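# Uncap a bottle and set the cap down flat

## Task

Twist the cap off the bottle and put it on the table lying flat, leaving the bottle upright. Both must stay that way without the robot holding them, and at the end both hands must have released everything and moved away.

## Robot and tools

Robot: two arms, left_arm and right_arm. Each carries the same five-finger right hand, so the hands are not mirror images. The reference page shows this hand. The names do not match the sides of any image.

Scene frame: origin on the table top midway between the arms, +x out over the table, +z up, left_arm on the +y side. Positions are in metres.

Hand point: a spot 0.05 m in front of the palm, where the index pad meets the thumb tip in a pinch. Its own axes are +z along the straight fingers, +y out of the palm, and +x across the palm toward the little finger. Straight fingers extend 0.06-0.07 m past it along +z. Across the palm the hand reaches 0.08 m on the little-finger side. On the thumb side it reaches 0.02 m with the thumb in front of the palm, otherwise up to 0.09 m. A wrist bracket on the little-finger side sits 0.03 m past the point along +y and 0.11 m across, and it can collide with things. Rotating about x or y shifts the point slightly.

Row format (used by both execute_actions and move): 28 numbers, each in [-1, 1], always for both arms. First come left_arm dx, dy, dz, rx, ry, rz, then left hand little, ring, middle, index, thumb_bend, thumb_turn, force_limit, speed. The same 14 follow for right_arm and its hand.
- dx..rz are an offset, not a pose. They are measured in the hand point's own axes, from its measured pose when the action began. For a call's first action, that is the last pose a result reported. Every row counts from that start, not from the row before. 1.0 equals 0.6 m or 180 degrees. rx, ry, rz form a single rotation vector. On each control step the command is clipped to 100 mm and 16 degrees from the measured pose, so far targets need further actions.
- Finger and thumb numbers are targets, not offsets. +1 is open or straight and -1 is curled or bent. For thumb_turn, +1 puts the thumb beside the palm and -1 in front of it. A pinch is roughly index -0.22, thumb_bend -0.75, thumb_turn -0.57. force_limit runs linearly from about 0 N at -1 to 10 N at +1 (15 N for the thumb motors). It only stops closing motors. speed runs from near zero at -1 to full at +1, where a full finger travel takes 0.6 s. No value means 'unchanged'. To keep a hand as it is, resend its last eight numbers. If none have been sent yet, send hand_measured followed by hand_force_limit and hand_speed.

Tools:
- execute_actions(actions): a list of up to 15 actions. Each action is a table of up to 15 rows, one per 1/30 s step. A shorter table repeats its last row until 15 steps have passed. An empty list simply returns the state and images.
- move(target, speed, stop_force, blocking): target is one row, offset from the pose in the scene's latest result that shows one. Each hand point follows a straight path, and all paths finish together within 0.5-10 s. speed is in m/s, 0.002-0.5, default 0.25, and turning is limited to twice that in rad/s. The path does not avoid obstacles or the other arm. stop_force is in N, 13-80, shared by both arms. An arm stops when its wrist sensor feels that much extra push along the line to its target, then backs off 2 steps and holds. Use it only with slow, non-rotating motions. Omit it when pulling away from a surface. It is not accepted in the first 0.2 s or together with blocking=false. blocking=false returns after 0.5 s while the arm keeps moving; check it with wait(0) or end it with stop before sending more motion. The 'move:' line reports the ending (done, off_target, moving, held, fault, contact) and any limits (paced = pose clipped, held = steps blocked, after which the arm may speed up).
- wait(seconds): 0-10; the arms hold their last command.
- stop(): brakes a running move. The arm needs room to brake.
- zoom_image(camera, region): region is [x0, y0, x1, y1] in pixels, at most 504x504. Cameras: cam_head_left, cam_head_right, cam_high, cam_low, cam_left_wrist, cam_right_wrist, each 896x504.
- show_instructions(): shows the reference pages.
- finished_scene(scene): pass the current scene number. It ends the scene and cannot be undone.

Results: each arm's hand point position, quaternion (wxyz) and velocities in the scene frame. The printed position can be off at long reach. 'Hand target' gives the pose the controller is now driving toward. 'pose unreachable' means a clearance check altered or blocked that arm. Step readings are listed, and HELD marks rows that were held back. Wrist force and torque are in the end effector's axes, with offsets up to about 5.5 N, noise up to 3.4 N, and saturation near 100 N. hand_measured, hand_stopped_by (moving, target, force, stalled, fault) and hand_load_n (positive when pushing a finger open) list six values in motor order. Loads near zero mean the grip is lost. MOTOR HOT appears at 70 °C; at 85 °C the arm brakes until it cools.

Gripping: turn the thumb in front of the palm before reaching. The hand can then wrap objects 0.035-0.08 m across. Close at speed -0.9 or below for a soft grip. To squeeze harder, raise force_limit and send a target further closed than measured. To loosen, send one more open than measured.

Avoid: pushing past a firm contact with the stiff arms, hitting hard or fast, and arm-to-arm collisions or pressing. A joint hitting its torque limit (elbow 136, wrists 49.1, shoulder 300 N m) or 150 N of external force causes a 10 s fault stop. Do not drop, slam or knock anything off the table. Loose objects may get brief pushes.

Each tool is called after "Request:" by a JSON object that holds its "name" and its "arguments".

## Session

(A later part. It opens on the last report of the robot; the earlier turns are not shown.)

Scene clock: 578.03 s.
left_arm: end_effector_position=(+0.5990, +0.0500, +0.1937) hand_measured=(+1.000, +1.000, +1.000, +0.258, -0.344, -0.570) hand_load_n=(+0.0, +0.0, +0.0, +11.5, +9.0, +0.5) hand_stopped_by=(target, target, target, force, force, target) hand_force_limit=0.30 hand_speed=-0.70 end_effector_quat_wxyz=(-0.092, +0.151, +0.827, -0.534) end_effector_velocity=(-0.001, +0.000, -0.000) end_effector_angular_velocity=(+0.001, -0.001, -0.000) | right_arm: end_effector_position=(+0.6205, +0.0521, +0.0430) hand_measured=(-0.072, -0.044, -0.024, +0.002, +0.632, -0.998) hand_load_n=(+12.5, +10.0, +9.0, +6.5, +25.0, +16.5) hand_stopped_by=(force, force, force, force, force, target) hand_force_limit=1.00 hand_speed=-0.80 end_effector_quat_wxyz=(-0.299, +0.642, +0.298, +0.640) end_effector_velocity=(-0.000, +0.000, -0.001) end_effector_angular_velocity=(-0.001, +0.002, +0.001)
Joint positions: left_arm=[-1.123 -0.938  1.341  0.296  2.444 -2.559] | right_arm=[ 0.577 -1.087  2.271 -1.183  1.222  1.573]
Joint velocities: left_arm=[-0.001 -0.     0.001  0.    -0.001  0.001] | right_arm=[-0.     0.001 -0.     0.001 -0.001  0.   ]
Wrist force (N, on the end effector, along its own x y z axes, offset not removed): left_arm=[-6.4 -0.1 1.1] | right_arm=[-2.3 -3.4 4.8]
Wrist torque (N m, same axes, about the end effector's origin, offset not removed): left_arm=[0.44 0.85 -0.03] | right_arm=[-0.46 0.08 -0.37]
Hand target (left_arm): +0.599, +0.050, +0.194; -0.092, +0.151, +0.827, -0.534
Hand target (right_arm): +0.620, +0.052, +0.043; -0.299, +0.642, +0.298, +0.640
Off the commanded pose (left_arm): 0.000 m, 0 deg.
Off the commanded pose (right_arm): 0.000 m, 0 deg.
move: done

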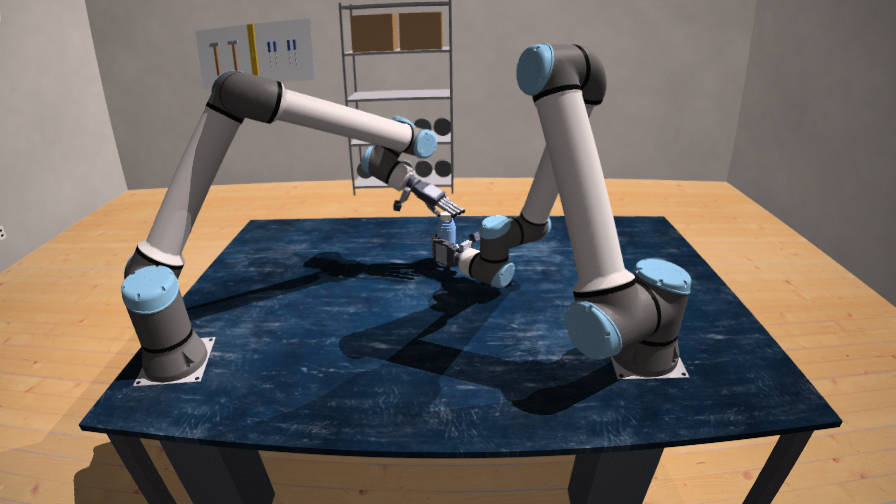

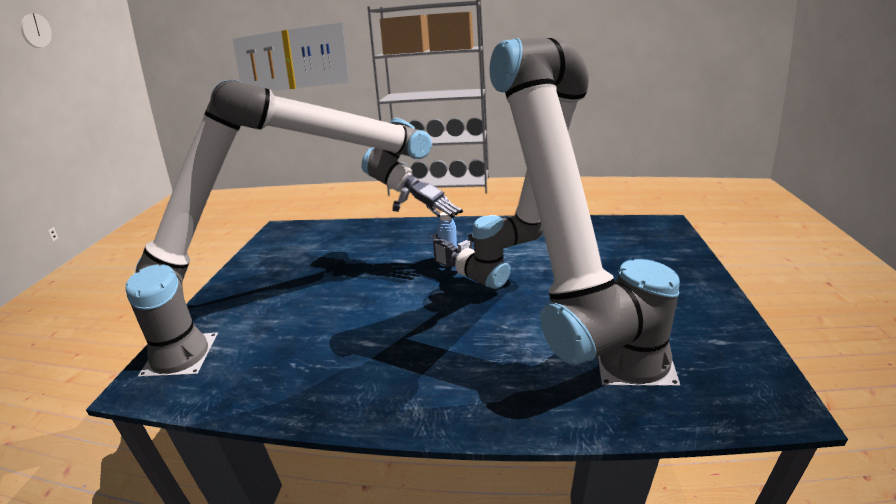

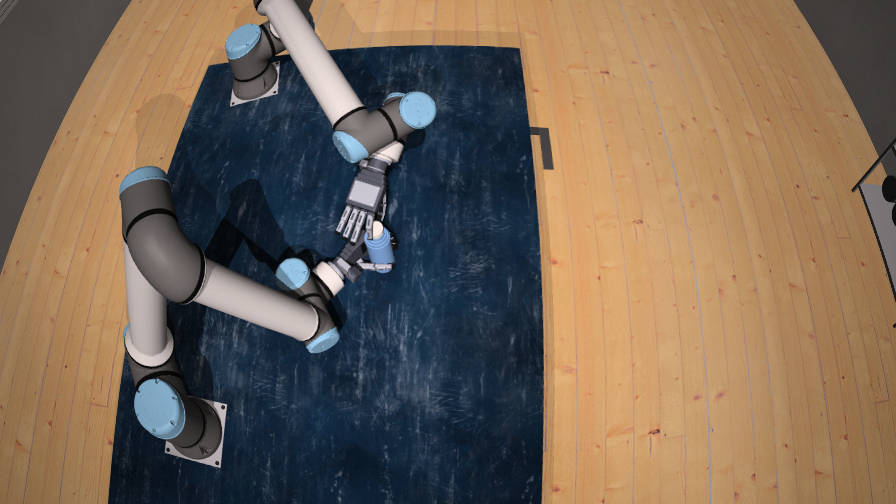

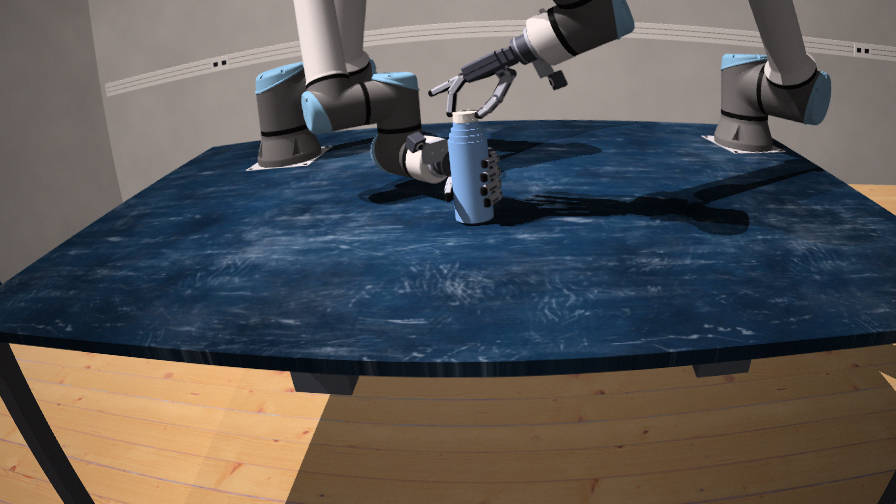

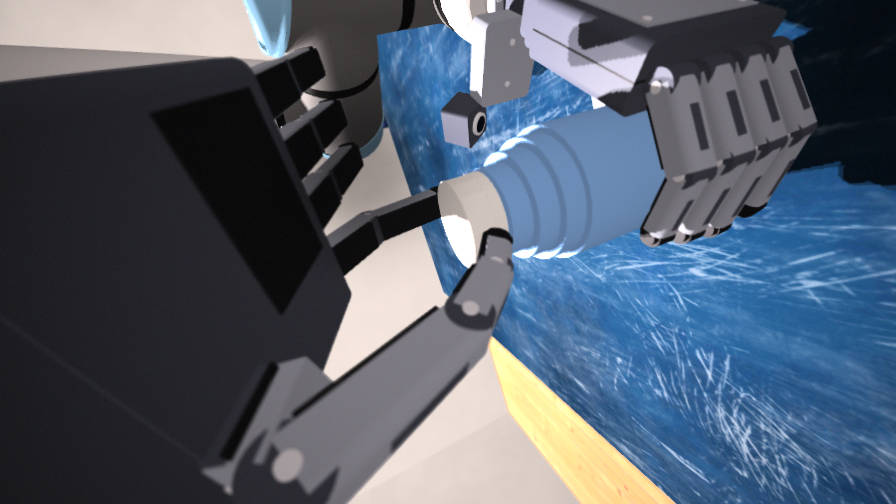

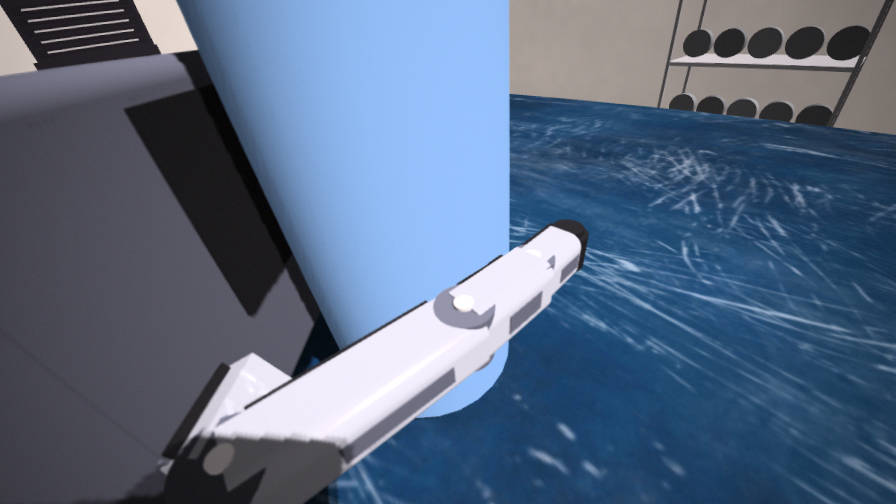

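Request:
{"name": "move", "arguments": {"target": [0,0,0,0,0,0, 1,1,1,0.42,0.65,-0.57,0.3,0.5, 0,0,0,0,0,0, -1,-1,-1,-1,0.0,-1,1,-0.8]}}

Request:
{"name": "move", "arguments": {"target": [0,0.0017,0.0081,0,0,0, 1,1,1,0.42,0.65,-0.57,0.3,0.5, 0,0,0,0,0,0, -1,-1,-1,-1,0.0,-1,1,-0.8], "speed": 0.05}}

Request:
{"name": "move", "arguments": {"target": [0,0,0,0,0,0, 1,1,1,-0.5,-0.5,-0.57,0.3,-0.7, 0,0,0,0,0,0, -1,-1,-1,-1,0.0,-1,1,-0.8]}}

Request:
{"name": "zoom_image", "arguments": {"camera": "cam_low", "region": [400,40,540,160]}}

Scene clock: 609.90 s.
left_arm: end_effector_position=(+0.5990, +0.0500, +0.1937) hand_measured=(+1.000, +1.000, +1.000, +0.420, +0.650, -0.570) hand_load_n=(+0.0, +0.0, +0.0, +0.0, +0.0, +0.0) hand_stopped_by=(target, target, target, target, target, target) hand_force_limit=0.30 hand_speed=0.50 end_effector_quat_wxyz=(-0.092, +0.151, +0.827, -0.534) end_effector_velocity=(-0.001, +0.001, -0.001) end_effector_angular_velocity=(+0.003, +0.001, +0.001) | right_arm: end_effector_position=(+0.6205, +0.0521, +0.0430) hand_measured=(-0.072, -0.044, -0.024, +0.002, +0.632, -0.998) hand_load_n=(+10.0, +8.5, +8.5, +7.5, +24.0, +15.5) hand_stopped_by=(force, force, force, force, force, target) hand_force_limit=1.00 hand_speed=-0.80 end_effector_quat_wxyz=(-0.299, +0.642, +0.298, +0.640) end_effector_velocity=(-0.000, +0.000, -0.001) end_effector_angular_velocity=(-0.001, +0.001, +0.001)
Joint positions: left_arm=[-1.123 -0.938  1.341  0.296  2.444 -2.559] | right_arm=[ 0.577 -1.087  2.271 -1.183  1.222  1.573]
Joint velocities: left_arm=[-0.    -0.     0.001  0.002 -0.002 -0.   ] | right_arm=[-0.     0.002 -0.     0.    -0.001 -0.   ]
Wrist force (N, on the end effector, along its own x y z axes, offset not removed): left_arm=[-2.5 1.9 -0.6] | right_arm=[-0.1 -2.8 2.1]
Wrist torque (N m, same axes, about the end effector's origin, offset not removed): left_arm=[0.33 0.43 -0.03] | right_arm=[-0.45 -0.11 -0.10]
Hand target (left_arm): +0.599, +0.050, +0.194; -0.092, +0.151, +0.827, -0.534
Hand target (right_arm): +0.620, +0.052, +0.043; -0.299, +0.642, +0.298, +0.640
Off the commanded pose (left_arm): 0.000 m, 0 deg.
Off the commanded pose (right_arm): 0.000 m, 0 deg.
move: done

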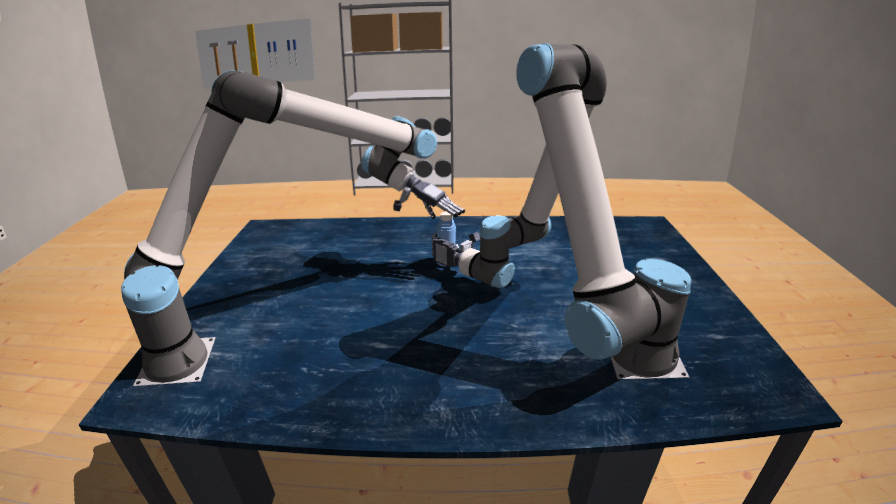

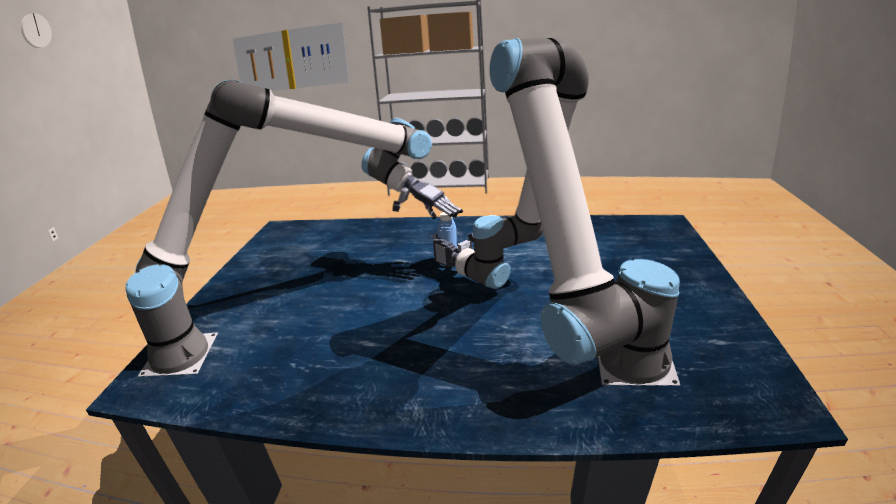

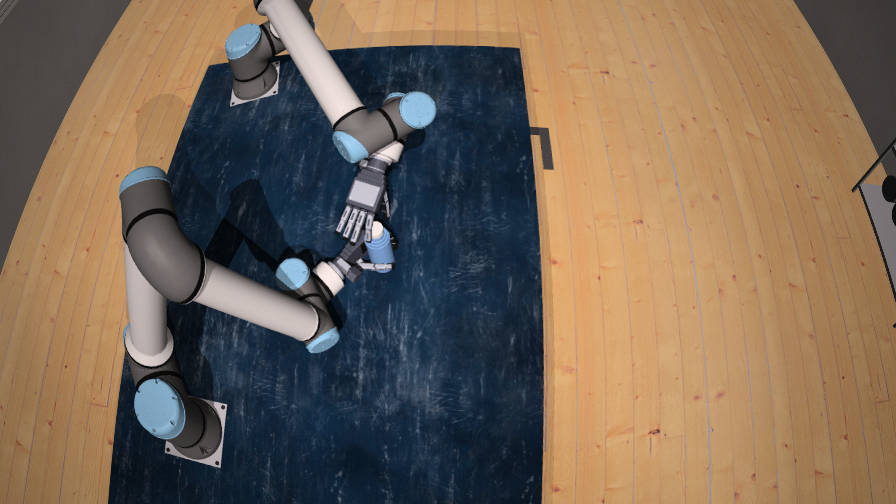

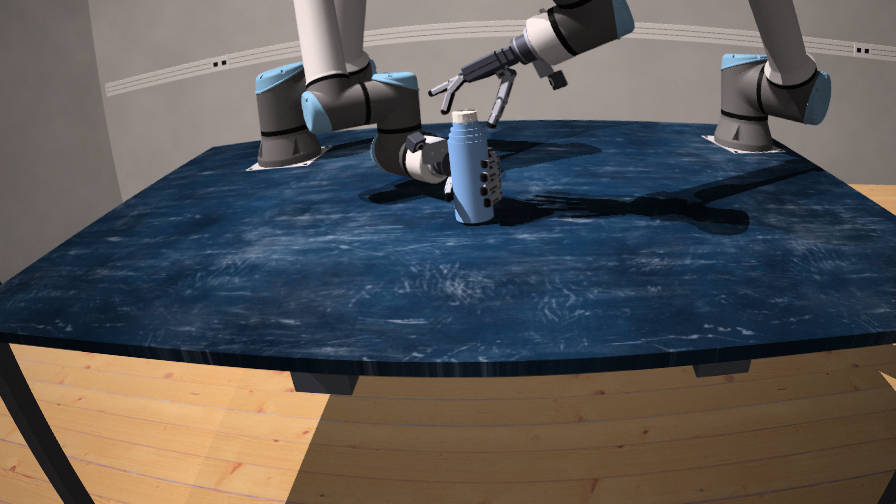

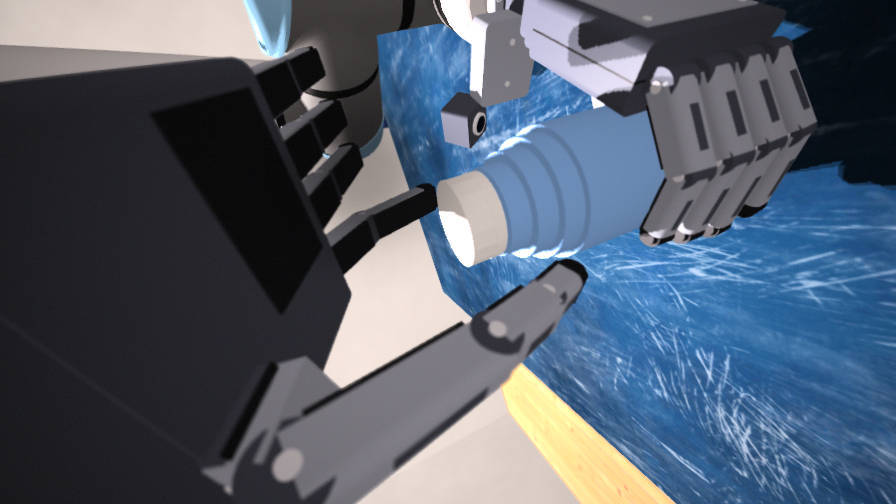

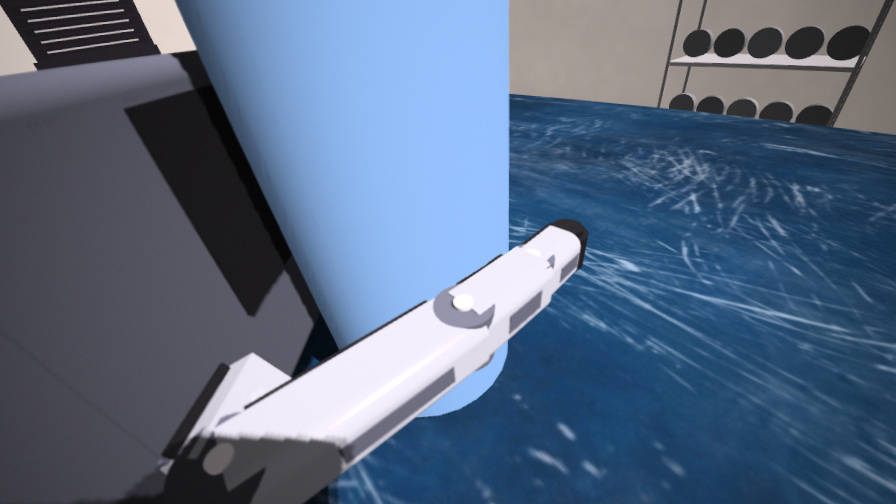

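Scene clock: 610.60 s.
left_arm: end_effector_position=(+0.5976, +0.0464, +0.1909) hand_measured=(+1.000, +1.000, +1.000, +0.420, +0.650, -0.570) hand_load_n=(+0.0, +0.0, +0.0, +0.0, +0.0, +0.0) hand_stopped_by=(target, target, target, target, target, target) hand_force_limit=0.30 hand_speed=0.50 end_effector_quat_wxyz=(-0.092, +0.151, +0.827, -0.534) end_effector_velocity=(-0.000, -0.002, -0.001) end_effector_angular_velocity=(+0.000, -0.000, -0.001) | right_arm: end_effector_position=(+0.6205, +0.0521, +0.0430) hand_measured=(-0.072, -0.044, -0.024, +0.002, +0.632, -0.998) hand_load_n=(+10.0, +8.5, +8.5, +7.5, +24.0, +15.5) hand_stopped_by=(force, force, force, force, force, target) hand_force_limit=1.00 hand_speed=-0.80 end_effector_quat_wxyz=(-0.299, +0.642, +0.298, +0.640) end_effector_velocity=(+0.001, +0.000, +0.000) end_effector_angular_velocity=(+0.001, -0.001, -0.001)
Joint positions: left_arm=[-1.127 -0.934  1.34   0.29   2.441 -2.563] | right_arm=[ 0.577 -1.087  2.271 -1.183  1.222  1.573]
Joint velocities: left_arm=[-0.002  0.002 -0.002 -0.    -0.001 -0.001] | right_arm=[-0.     0.    -0.001 -0.     0.001  0.   ]
Wrist force (N, on the end effector, along its own x y z axes, offset not removed): left_arm=[2.0 2.2 -1.1] | right_arm=[-1.1 0.5 -0.1]
Wrist torque (N m, same axes, about the end effector's origin, offset not removed): left_arm=[0.54 -0.32 0.09] | right_arm=[0.07 0.19 -0.18]
Hand target (left_arm): +0.598, +0.046, +0.191; -0.092, +0.151, +0.827, -0.534
Hand target (right_arm): +0.620, +0.052, +0.043; -0.299, +0.642, +0.298, +0.640
Off the commanded pose (left_arm): 0.000 m, 0 deg.
Off the commanded pose (right_arm): 0.000 m, 0 deg.
move: done

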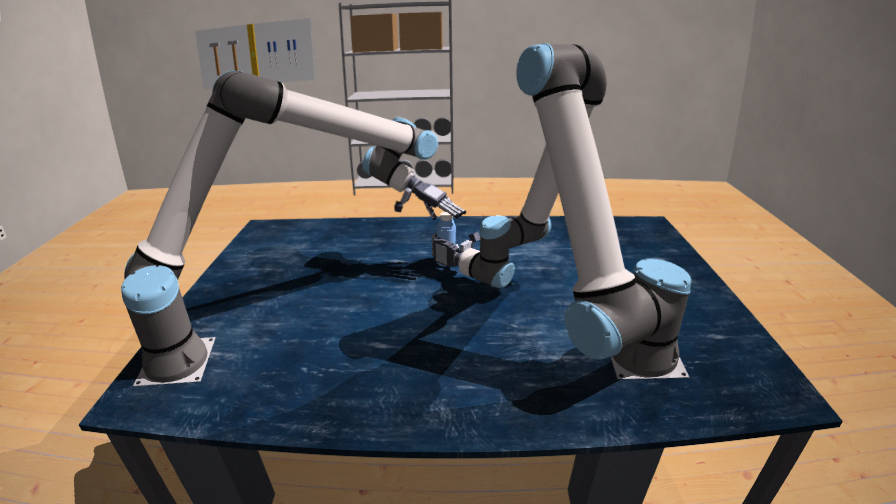

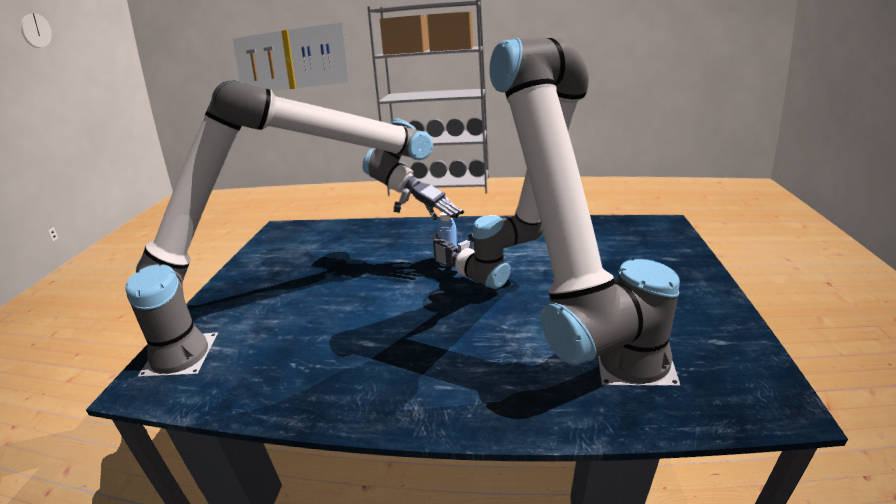

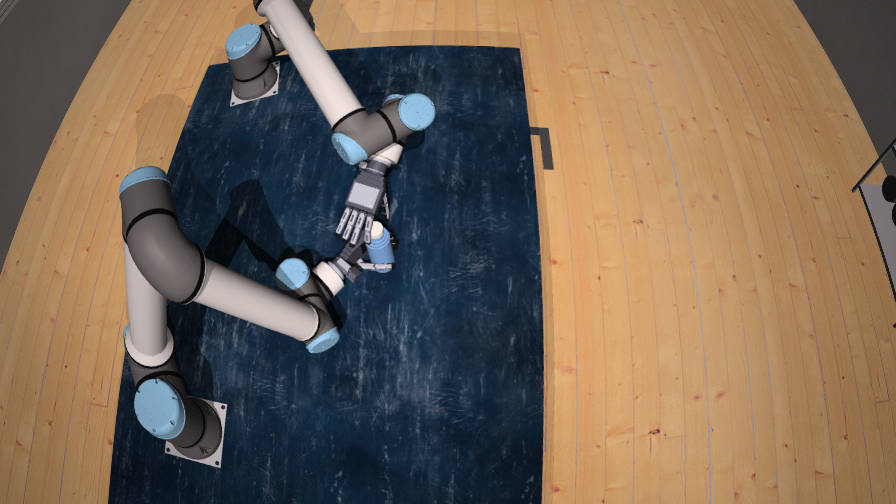

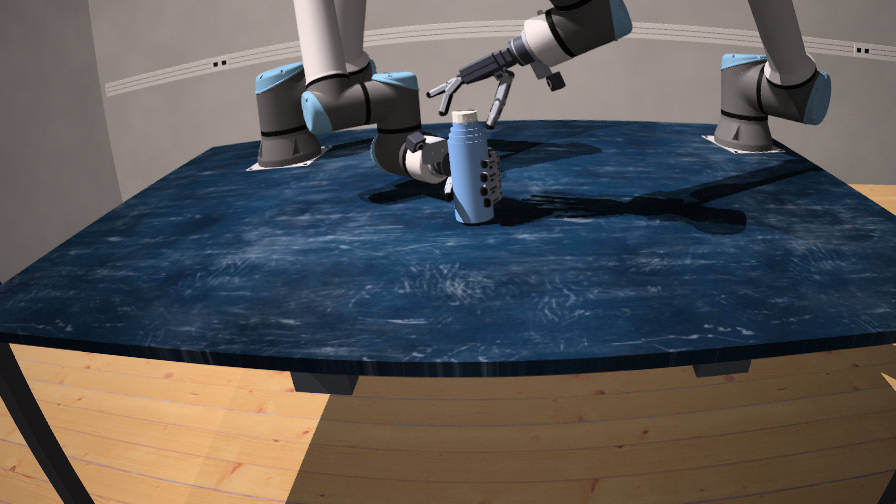

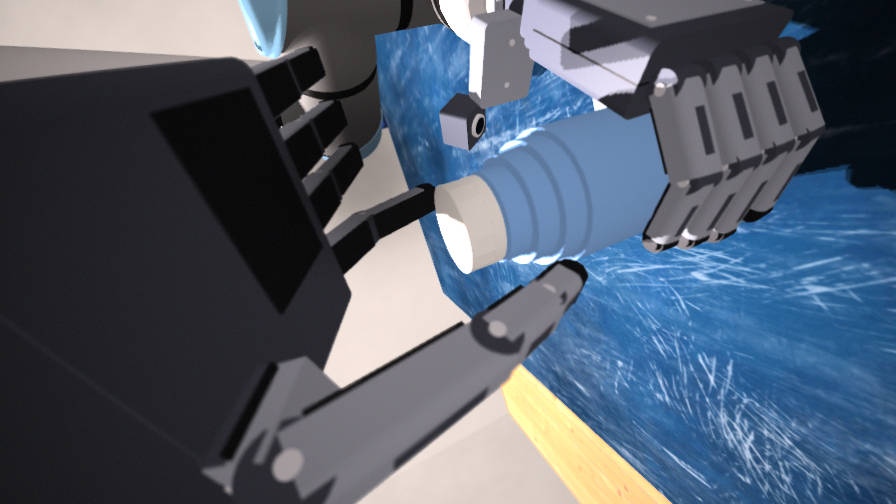

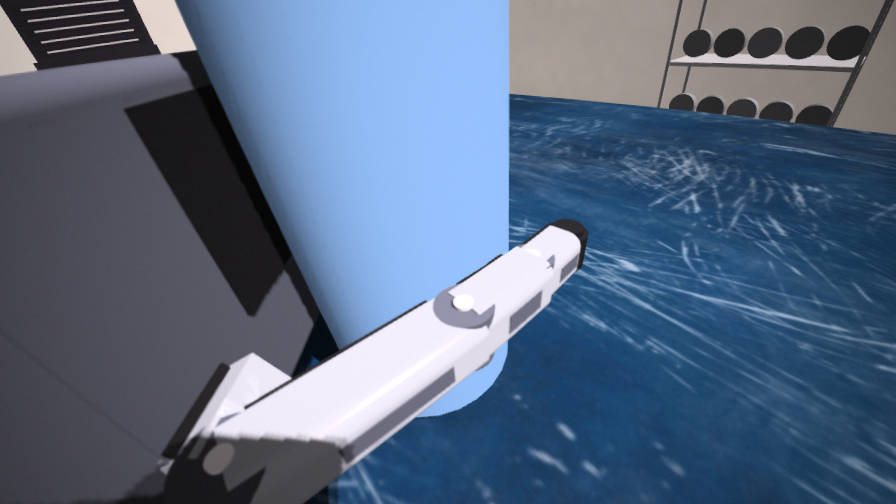

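Scene clock: 613.53 s.
left_arm: end_effector_position=(+0.5976, +0.0464, +0.1909) hand_measured=(+1.000, +1.000, +1.000, +0.208, -0.164, -0.570) hand_load_n=(+0.0, +0.0, +0.0, +11.0, +9.0, +0.5) hand_stopped_by=(target, target, target, force, force, target) hand_force_limit=0.30 hand_speed=-0.70 end_effector_quat_wxyz=(-0.092, +0.151, +0.827, -0.534) end_effector_velocity=(+0.000, +0.000, -0.001) end_effector_angular_velocity=(+0.002, +0.000, +0.001) | right_arm: end_effector_position=(+0.6205, +0.0521, +0.0430) hand_measured=(-0.072, -0.044, -0.024, +0.002, +0.632, -0.998) hand_load_n=(+12.0, +10.0, +8.5, +7.0, +24.0, +14.0) hand_stopped_by=(force, force, force, force, force, target) hand_force_limit=1.00 hand_speed=-0.80 end_effector_quat_wxyz=(-0.299, +0.642, +0.298, +0.640) end_effector_velocity=(+0.000, +0.000, -0.000) end_effector_angular_velocity=(+0.000, +0.001, +0.001)
Joint positions: left_arm=[-1.127 -0.934  1.34   0.291  2.441 -2.563] | right_arm=[ 0.577 -1.087  2.271 -1.183  1.222  1.573]
Joint velocities: left_arm=[-0.     0.001  0.    -0.    -0.001 -0.   ] | right_arm=[-0.     0.001 -0.     0.    -0.001  0.001]
Wrist force (N, on the end effector, along its own x y z axes, offset not removed): left_arm=[-1.1 -4.4 2.3] | right_arm=[-5.1 -5.7 0.1]
Wrist torque (N m, same axes, about the end effector's origin, offset not removed): left_arm=[-0.08 0.27 0.06] | right_arm=[-0.37 0.32 -0.81]
Hand target (left_arm): +0.598, +0.046, +0.191; -0.092, +0.151, +0.827, -0.534
Hand target (right_arm): +0.620, +0.052, +0.043; -0.299, +0.642, +0.298, +0.640
Off the commanded pose (left_arm): 0.000 m, 0 deg.
Off the commanded pose (right_arm): 0.000 m, 0 deg.
move: done

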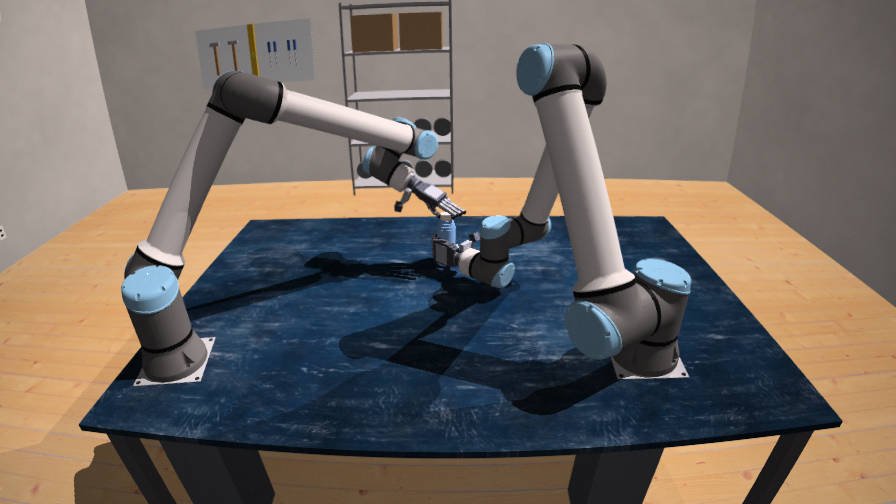

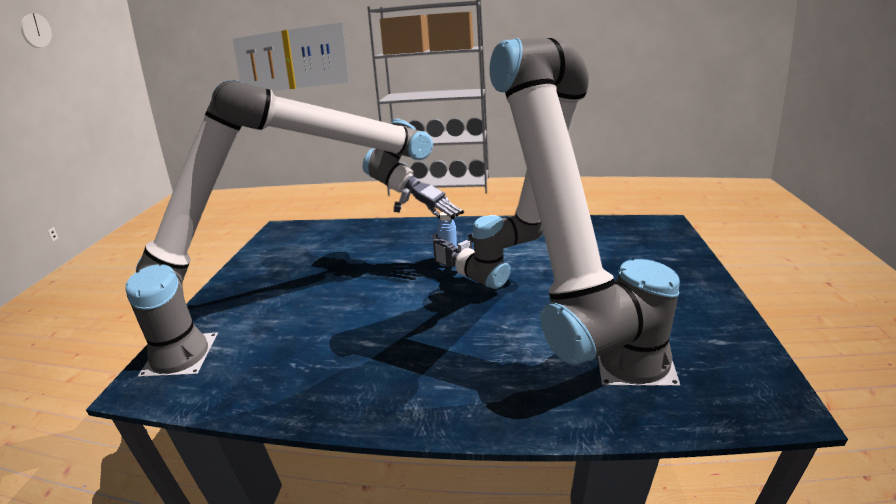

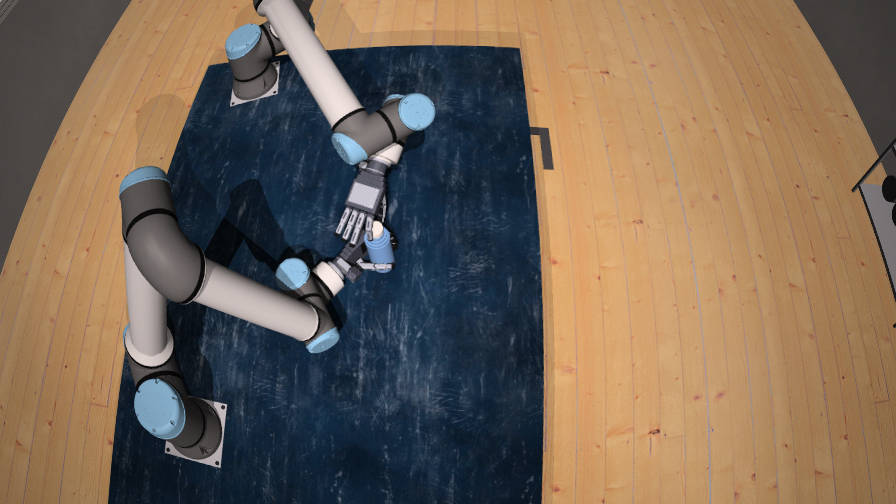

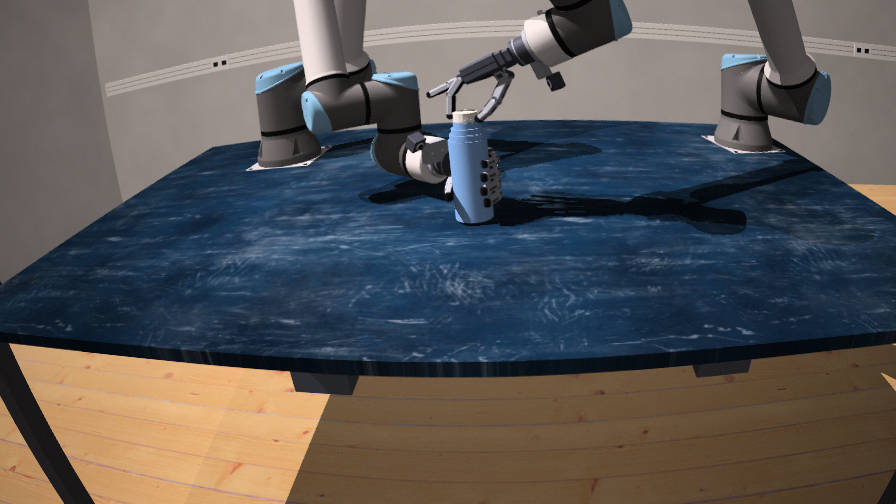

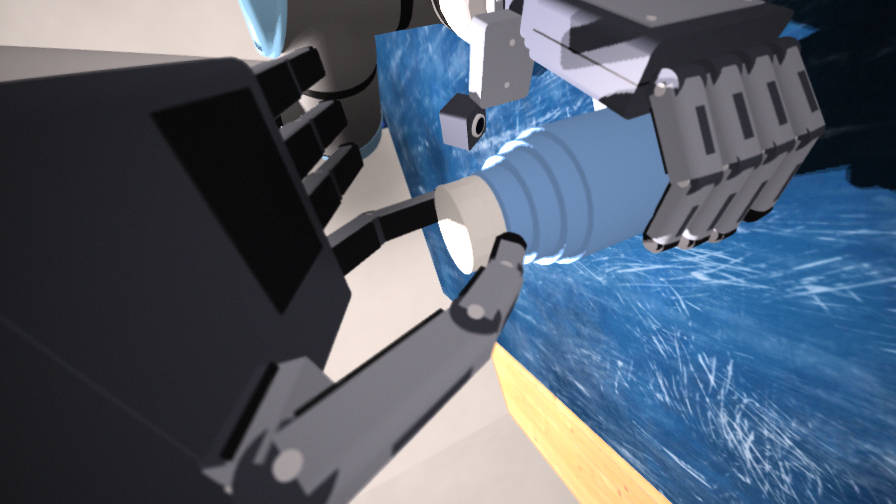

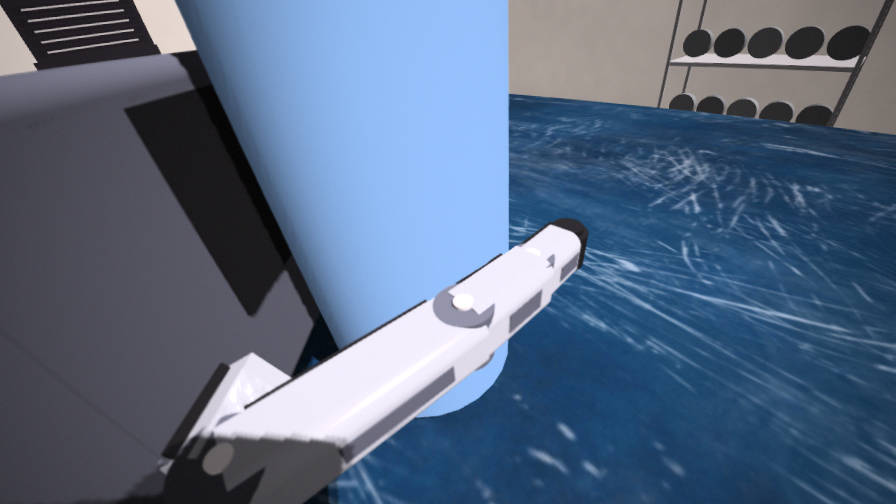

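Region (400, 40, 540, 160) of cam_low's 896x504 image, scaled by 3.600, with more detail than that image has; it fills the top 432 rows of this view, and the rest is white.

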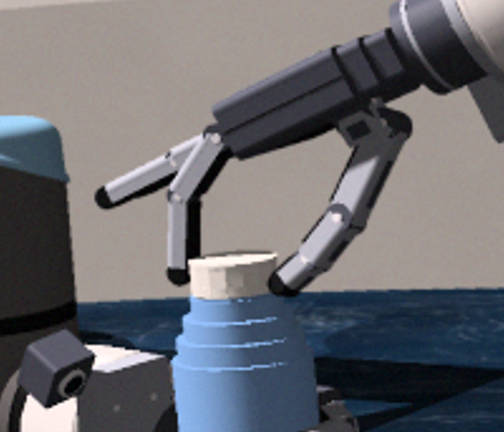

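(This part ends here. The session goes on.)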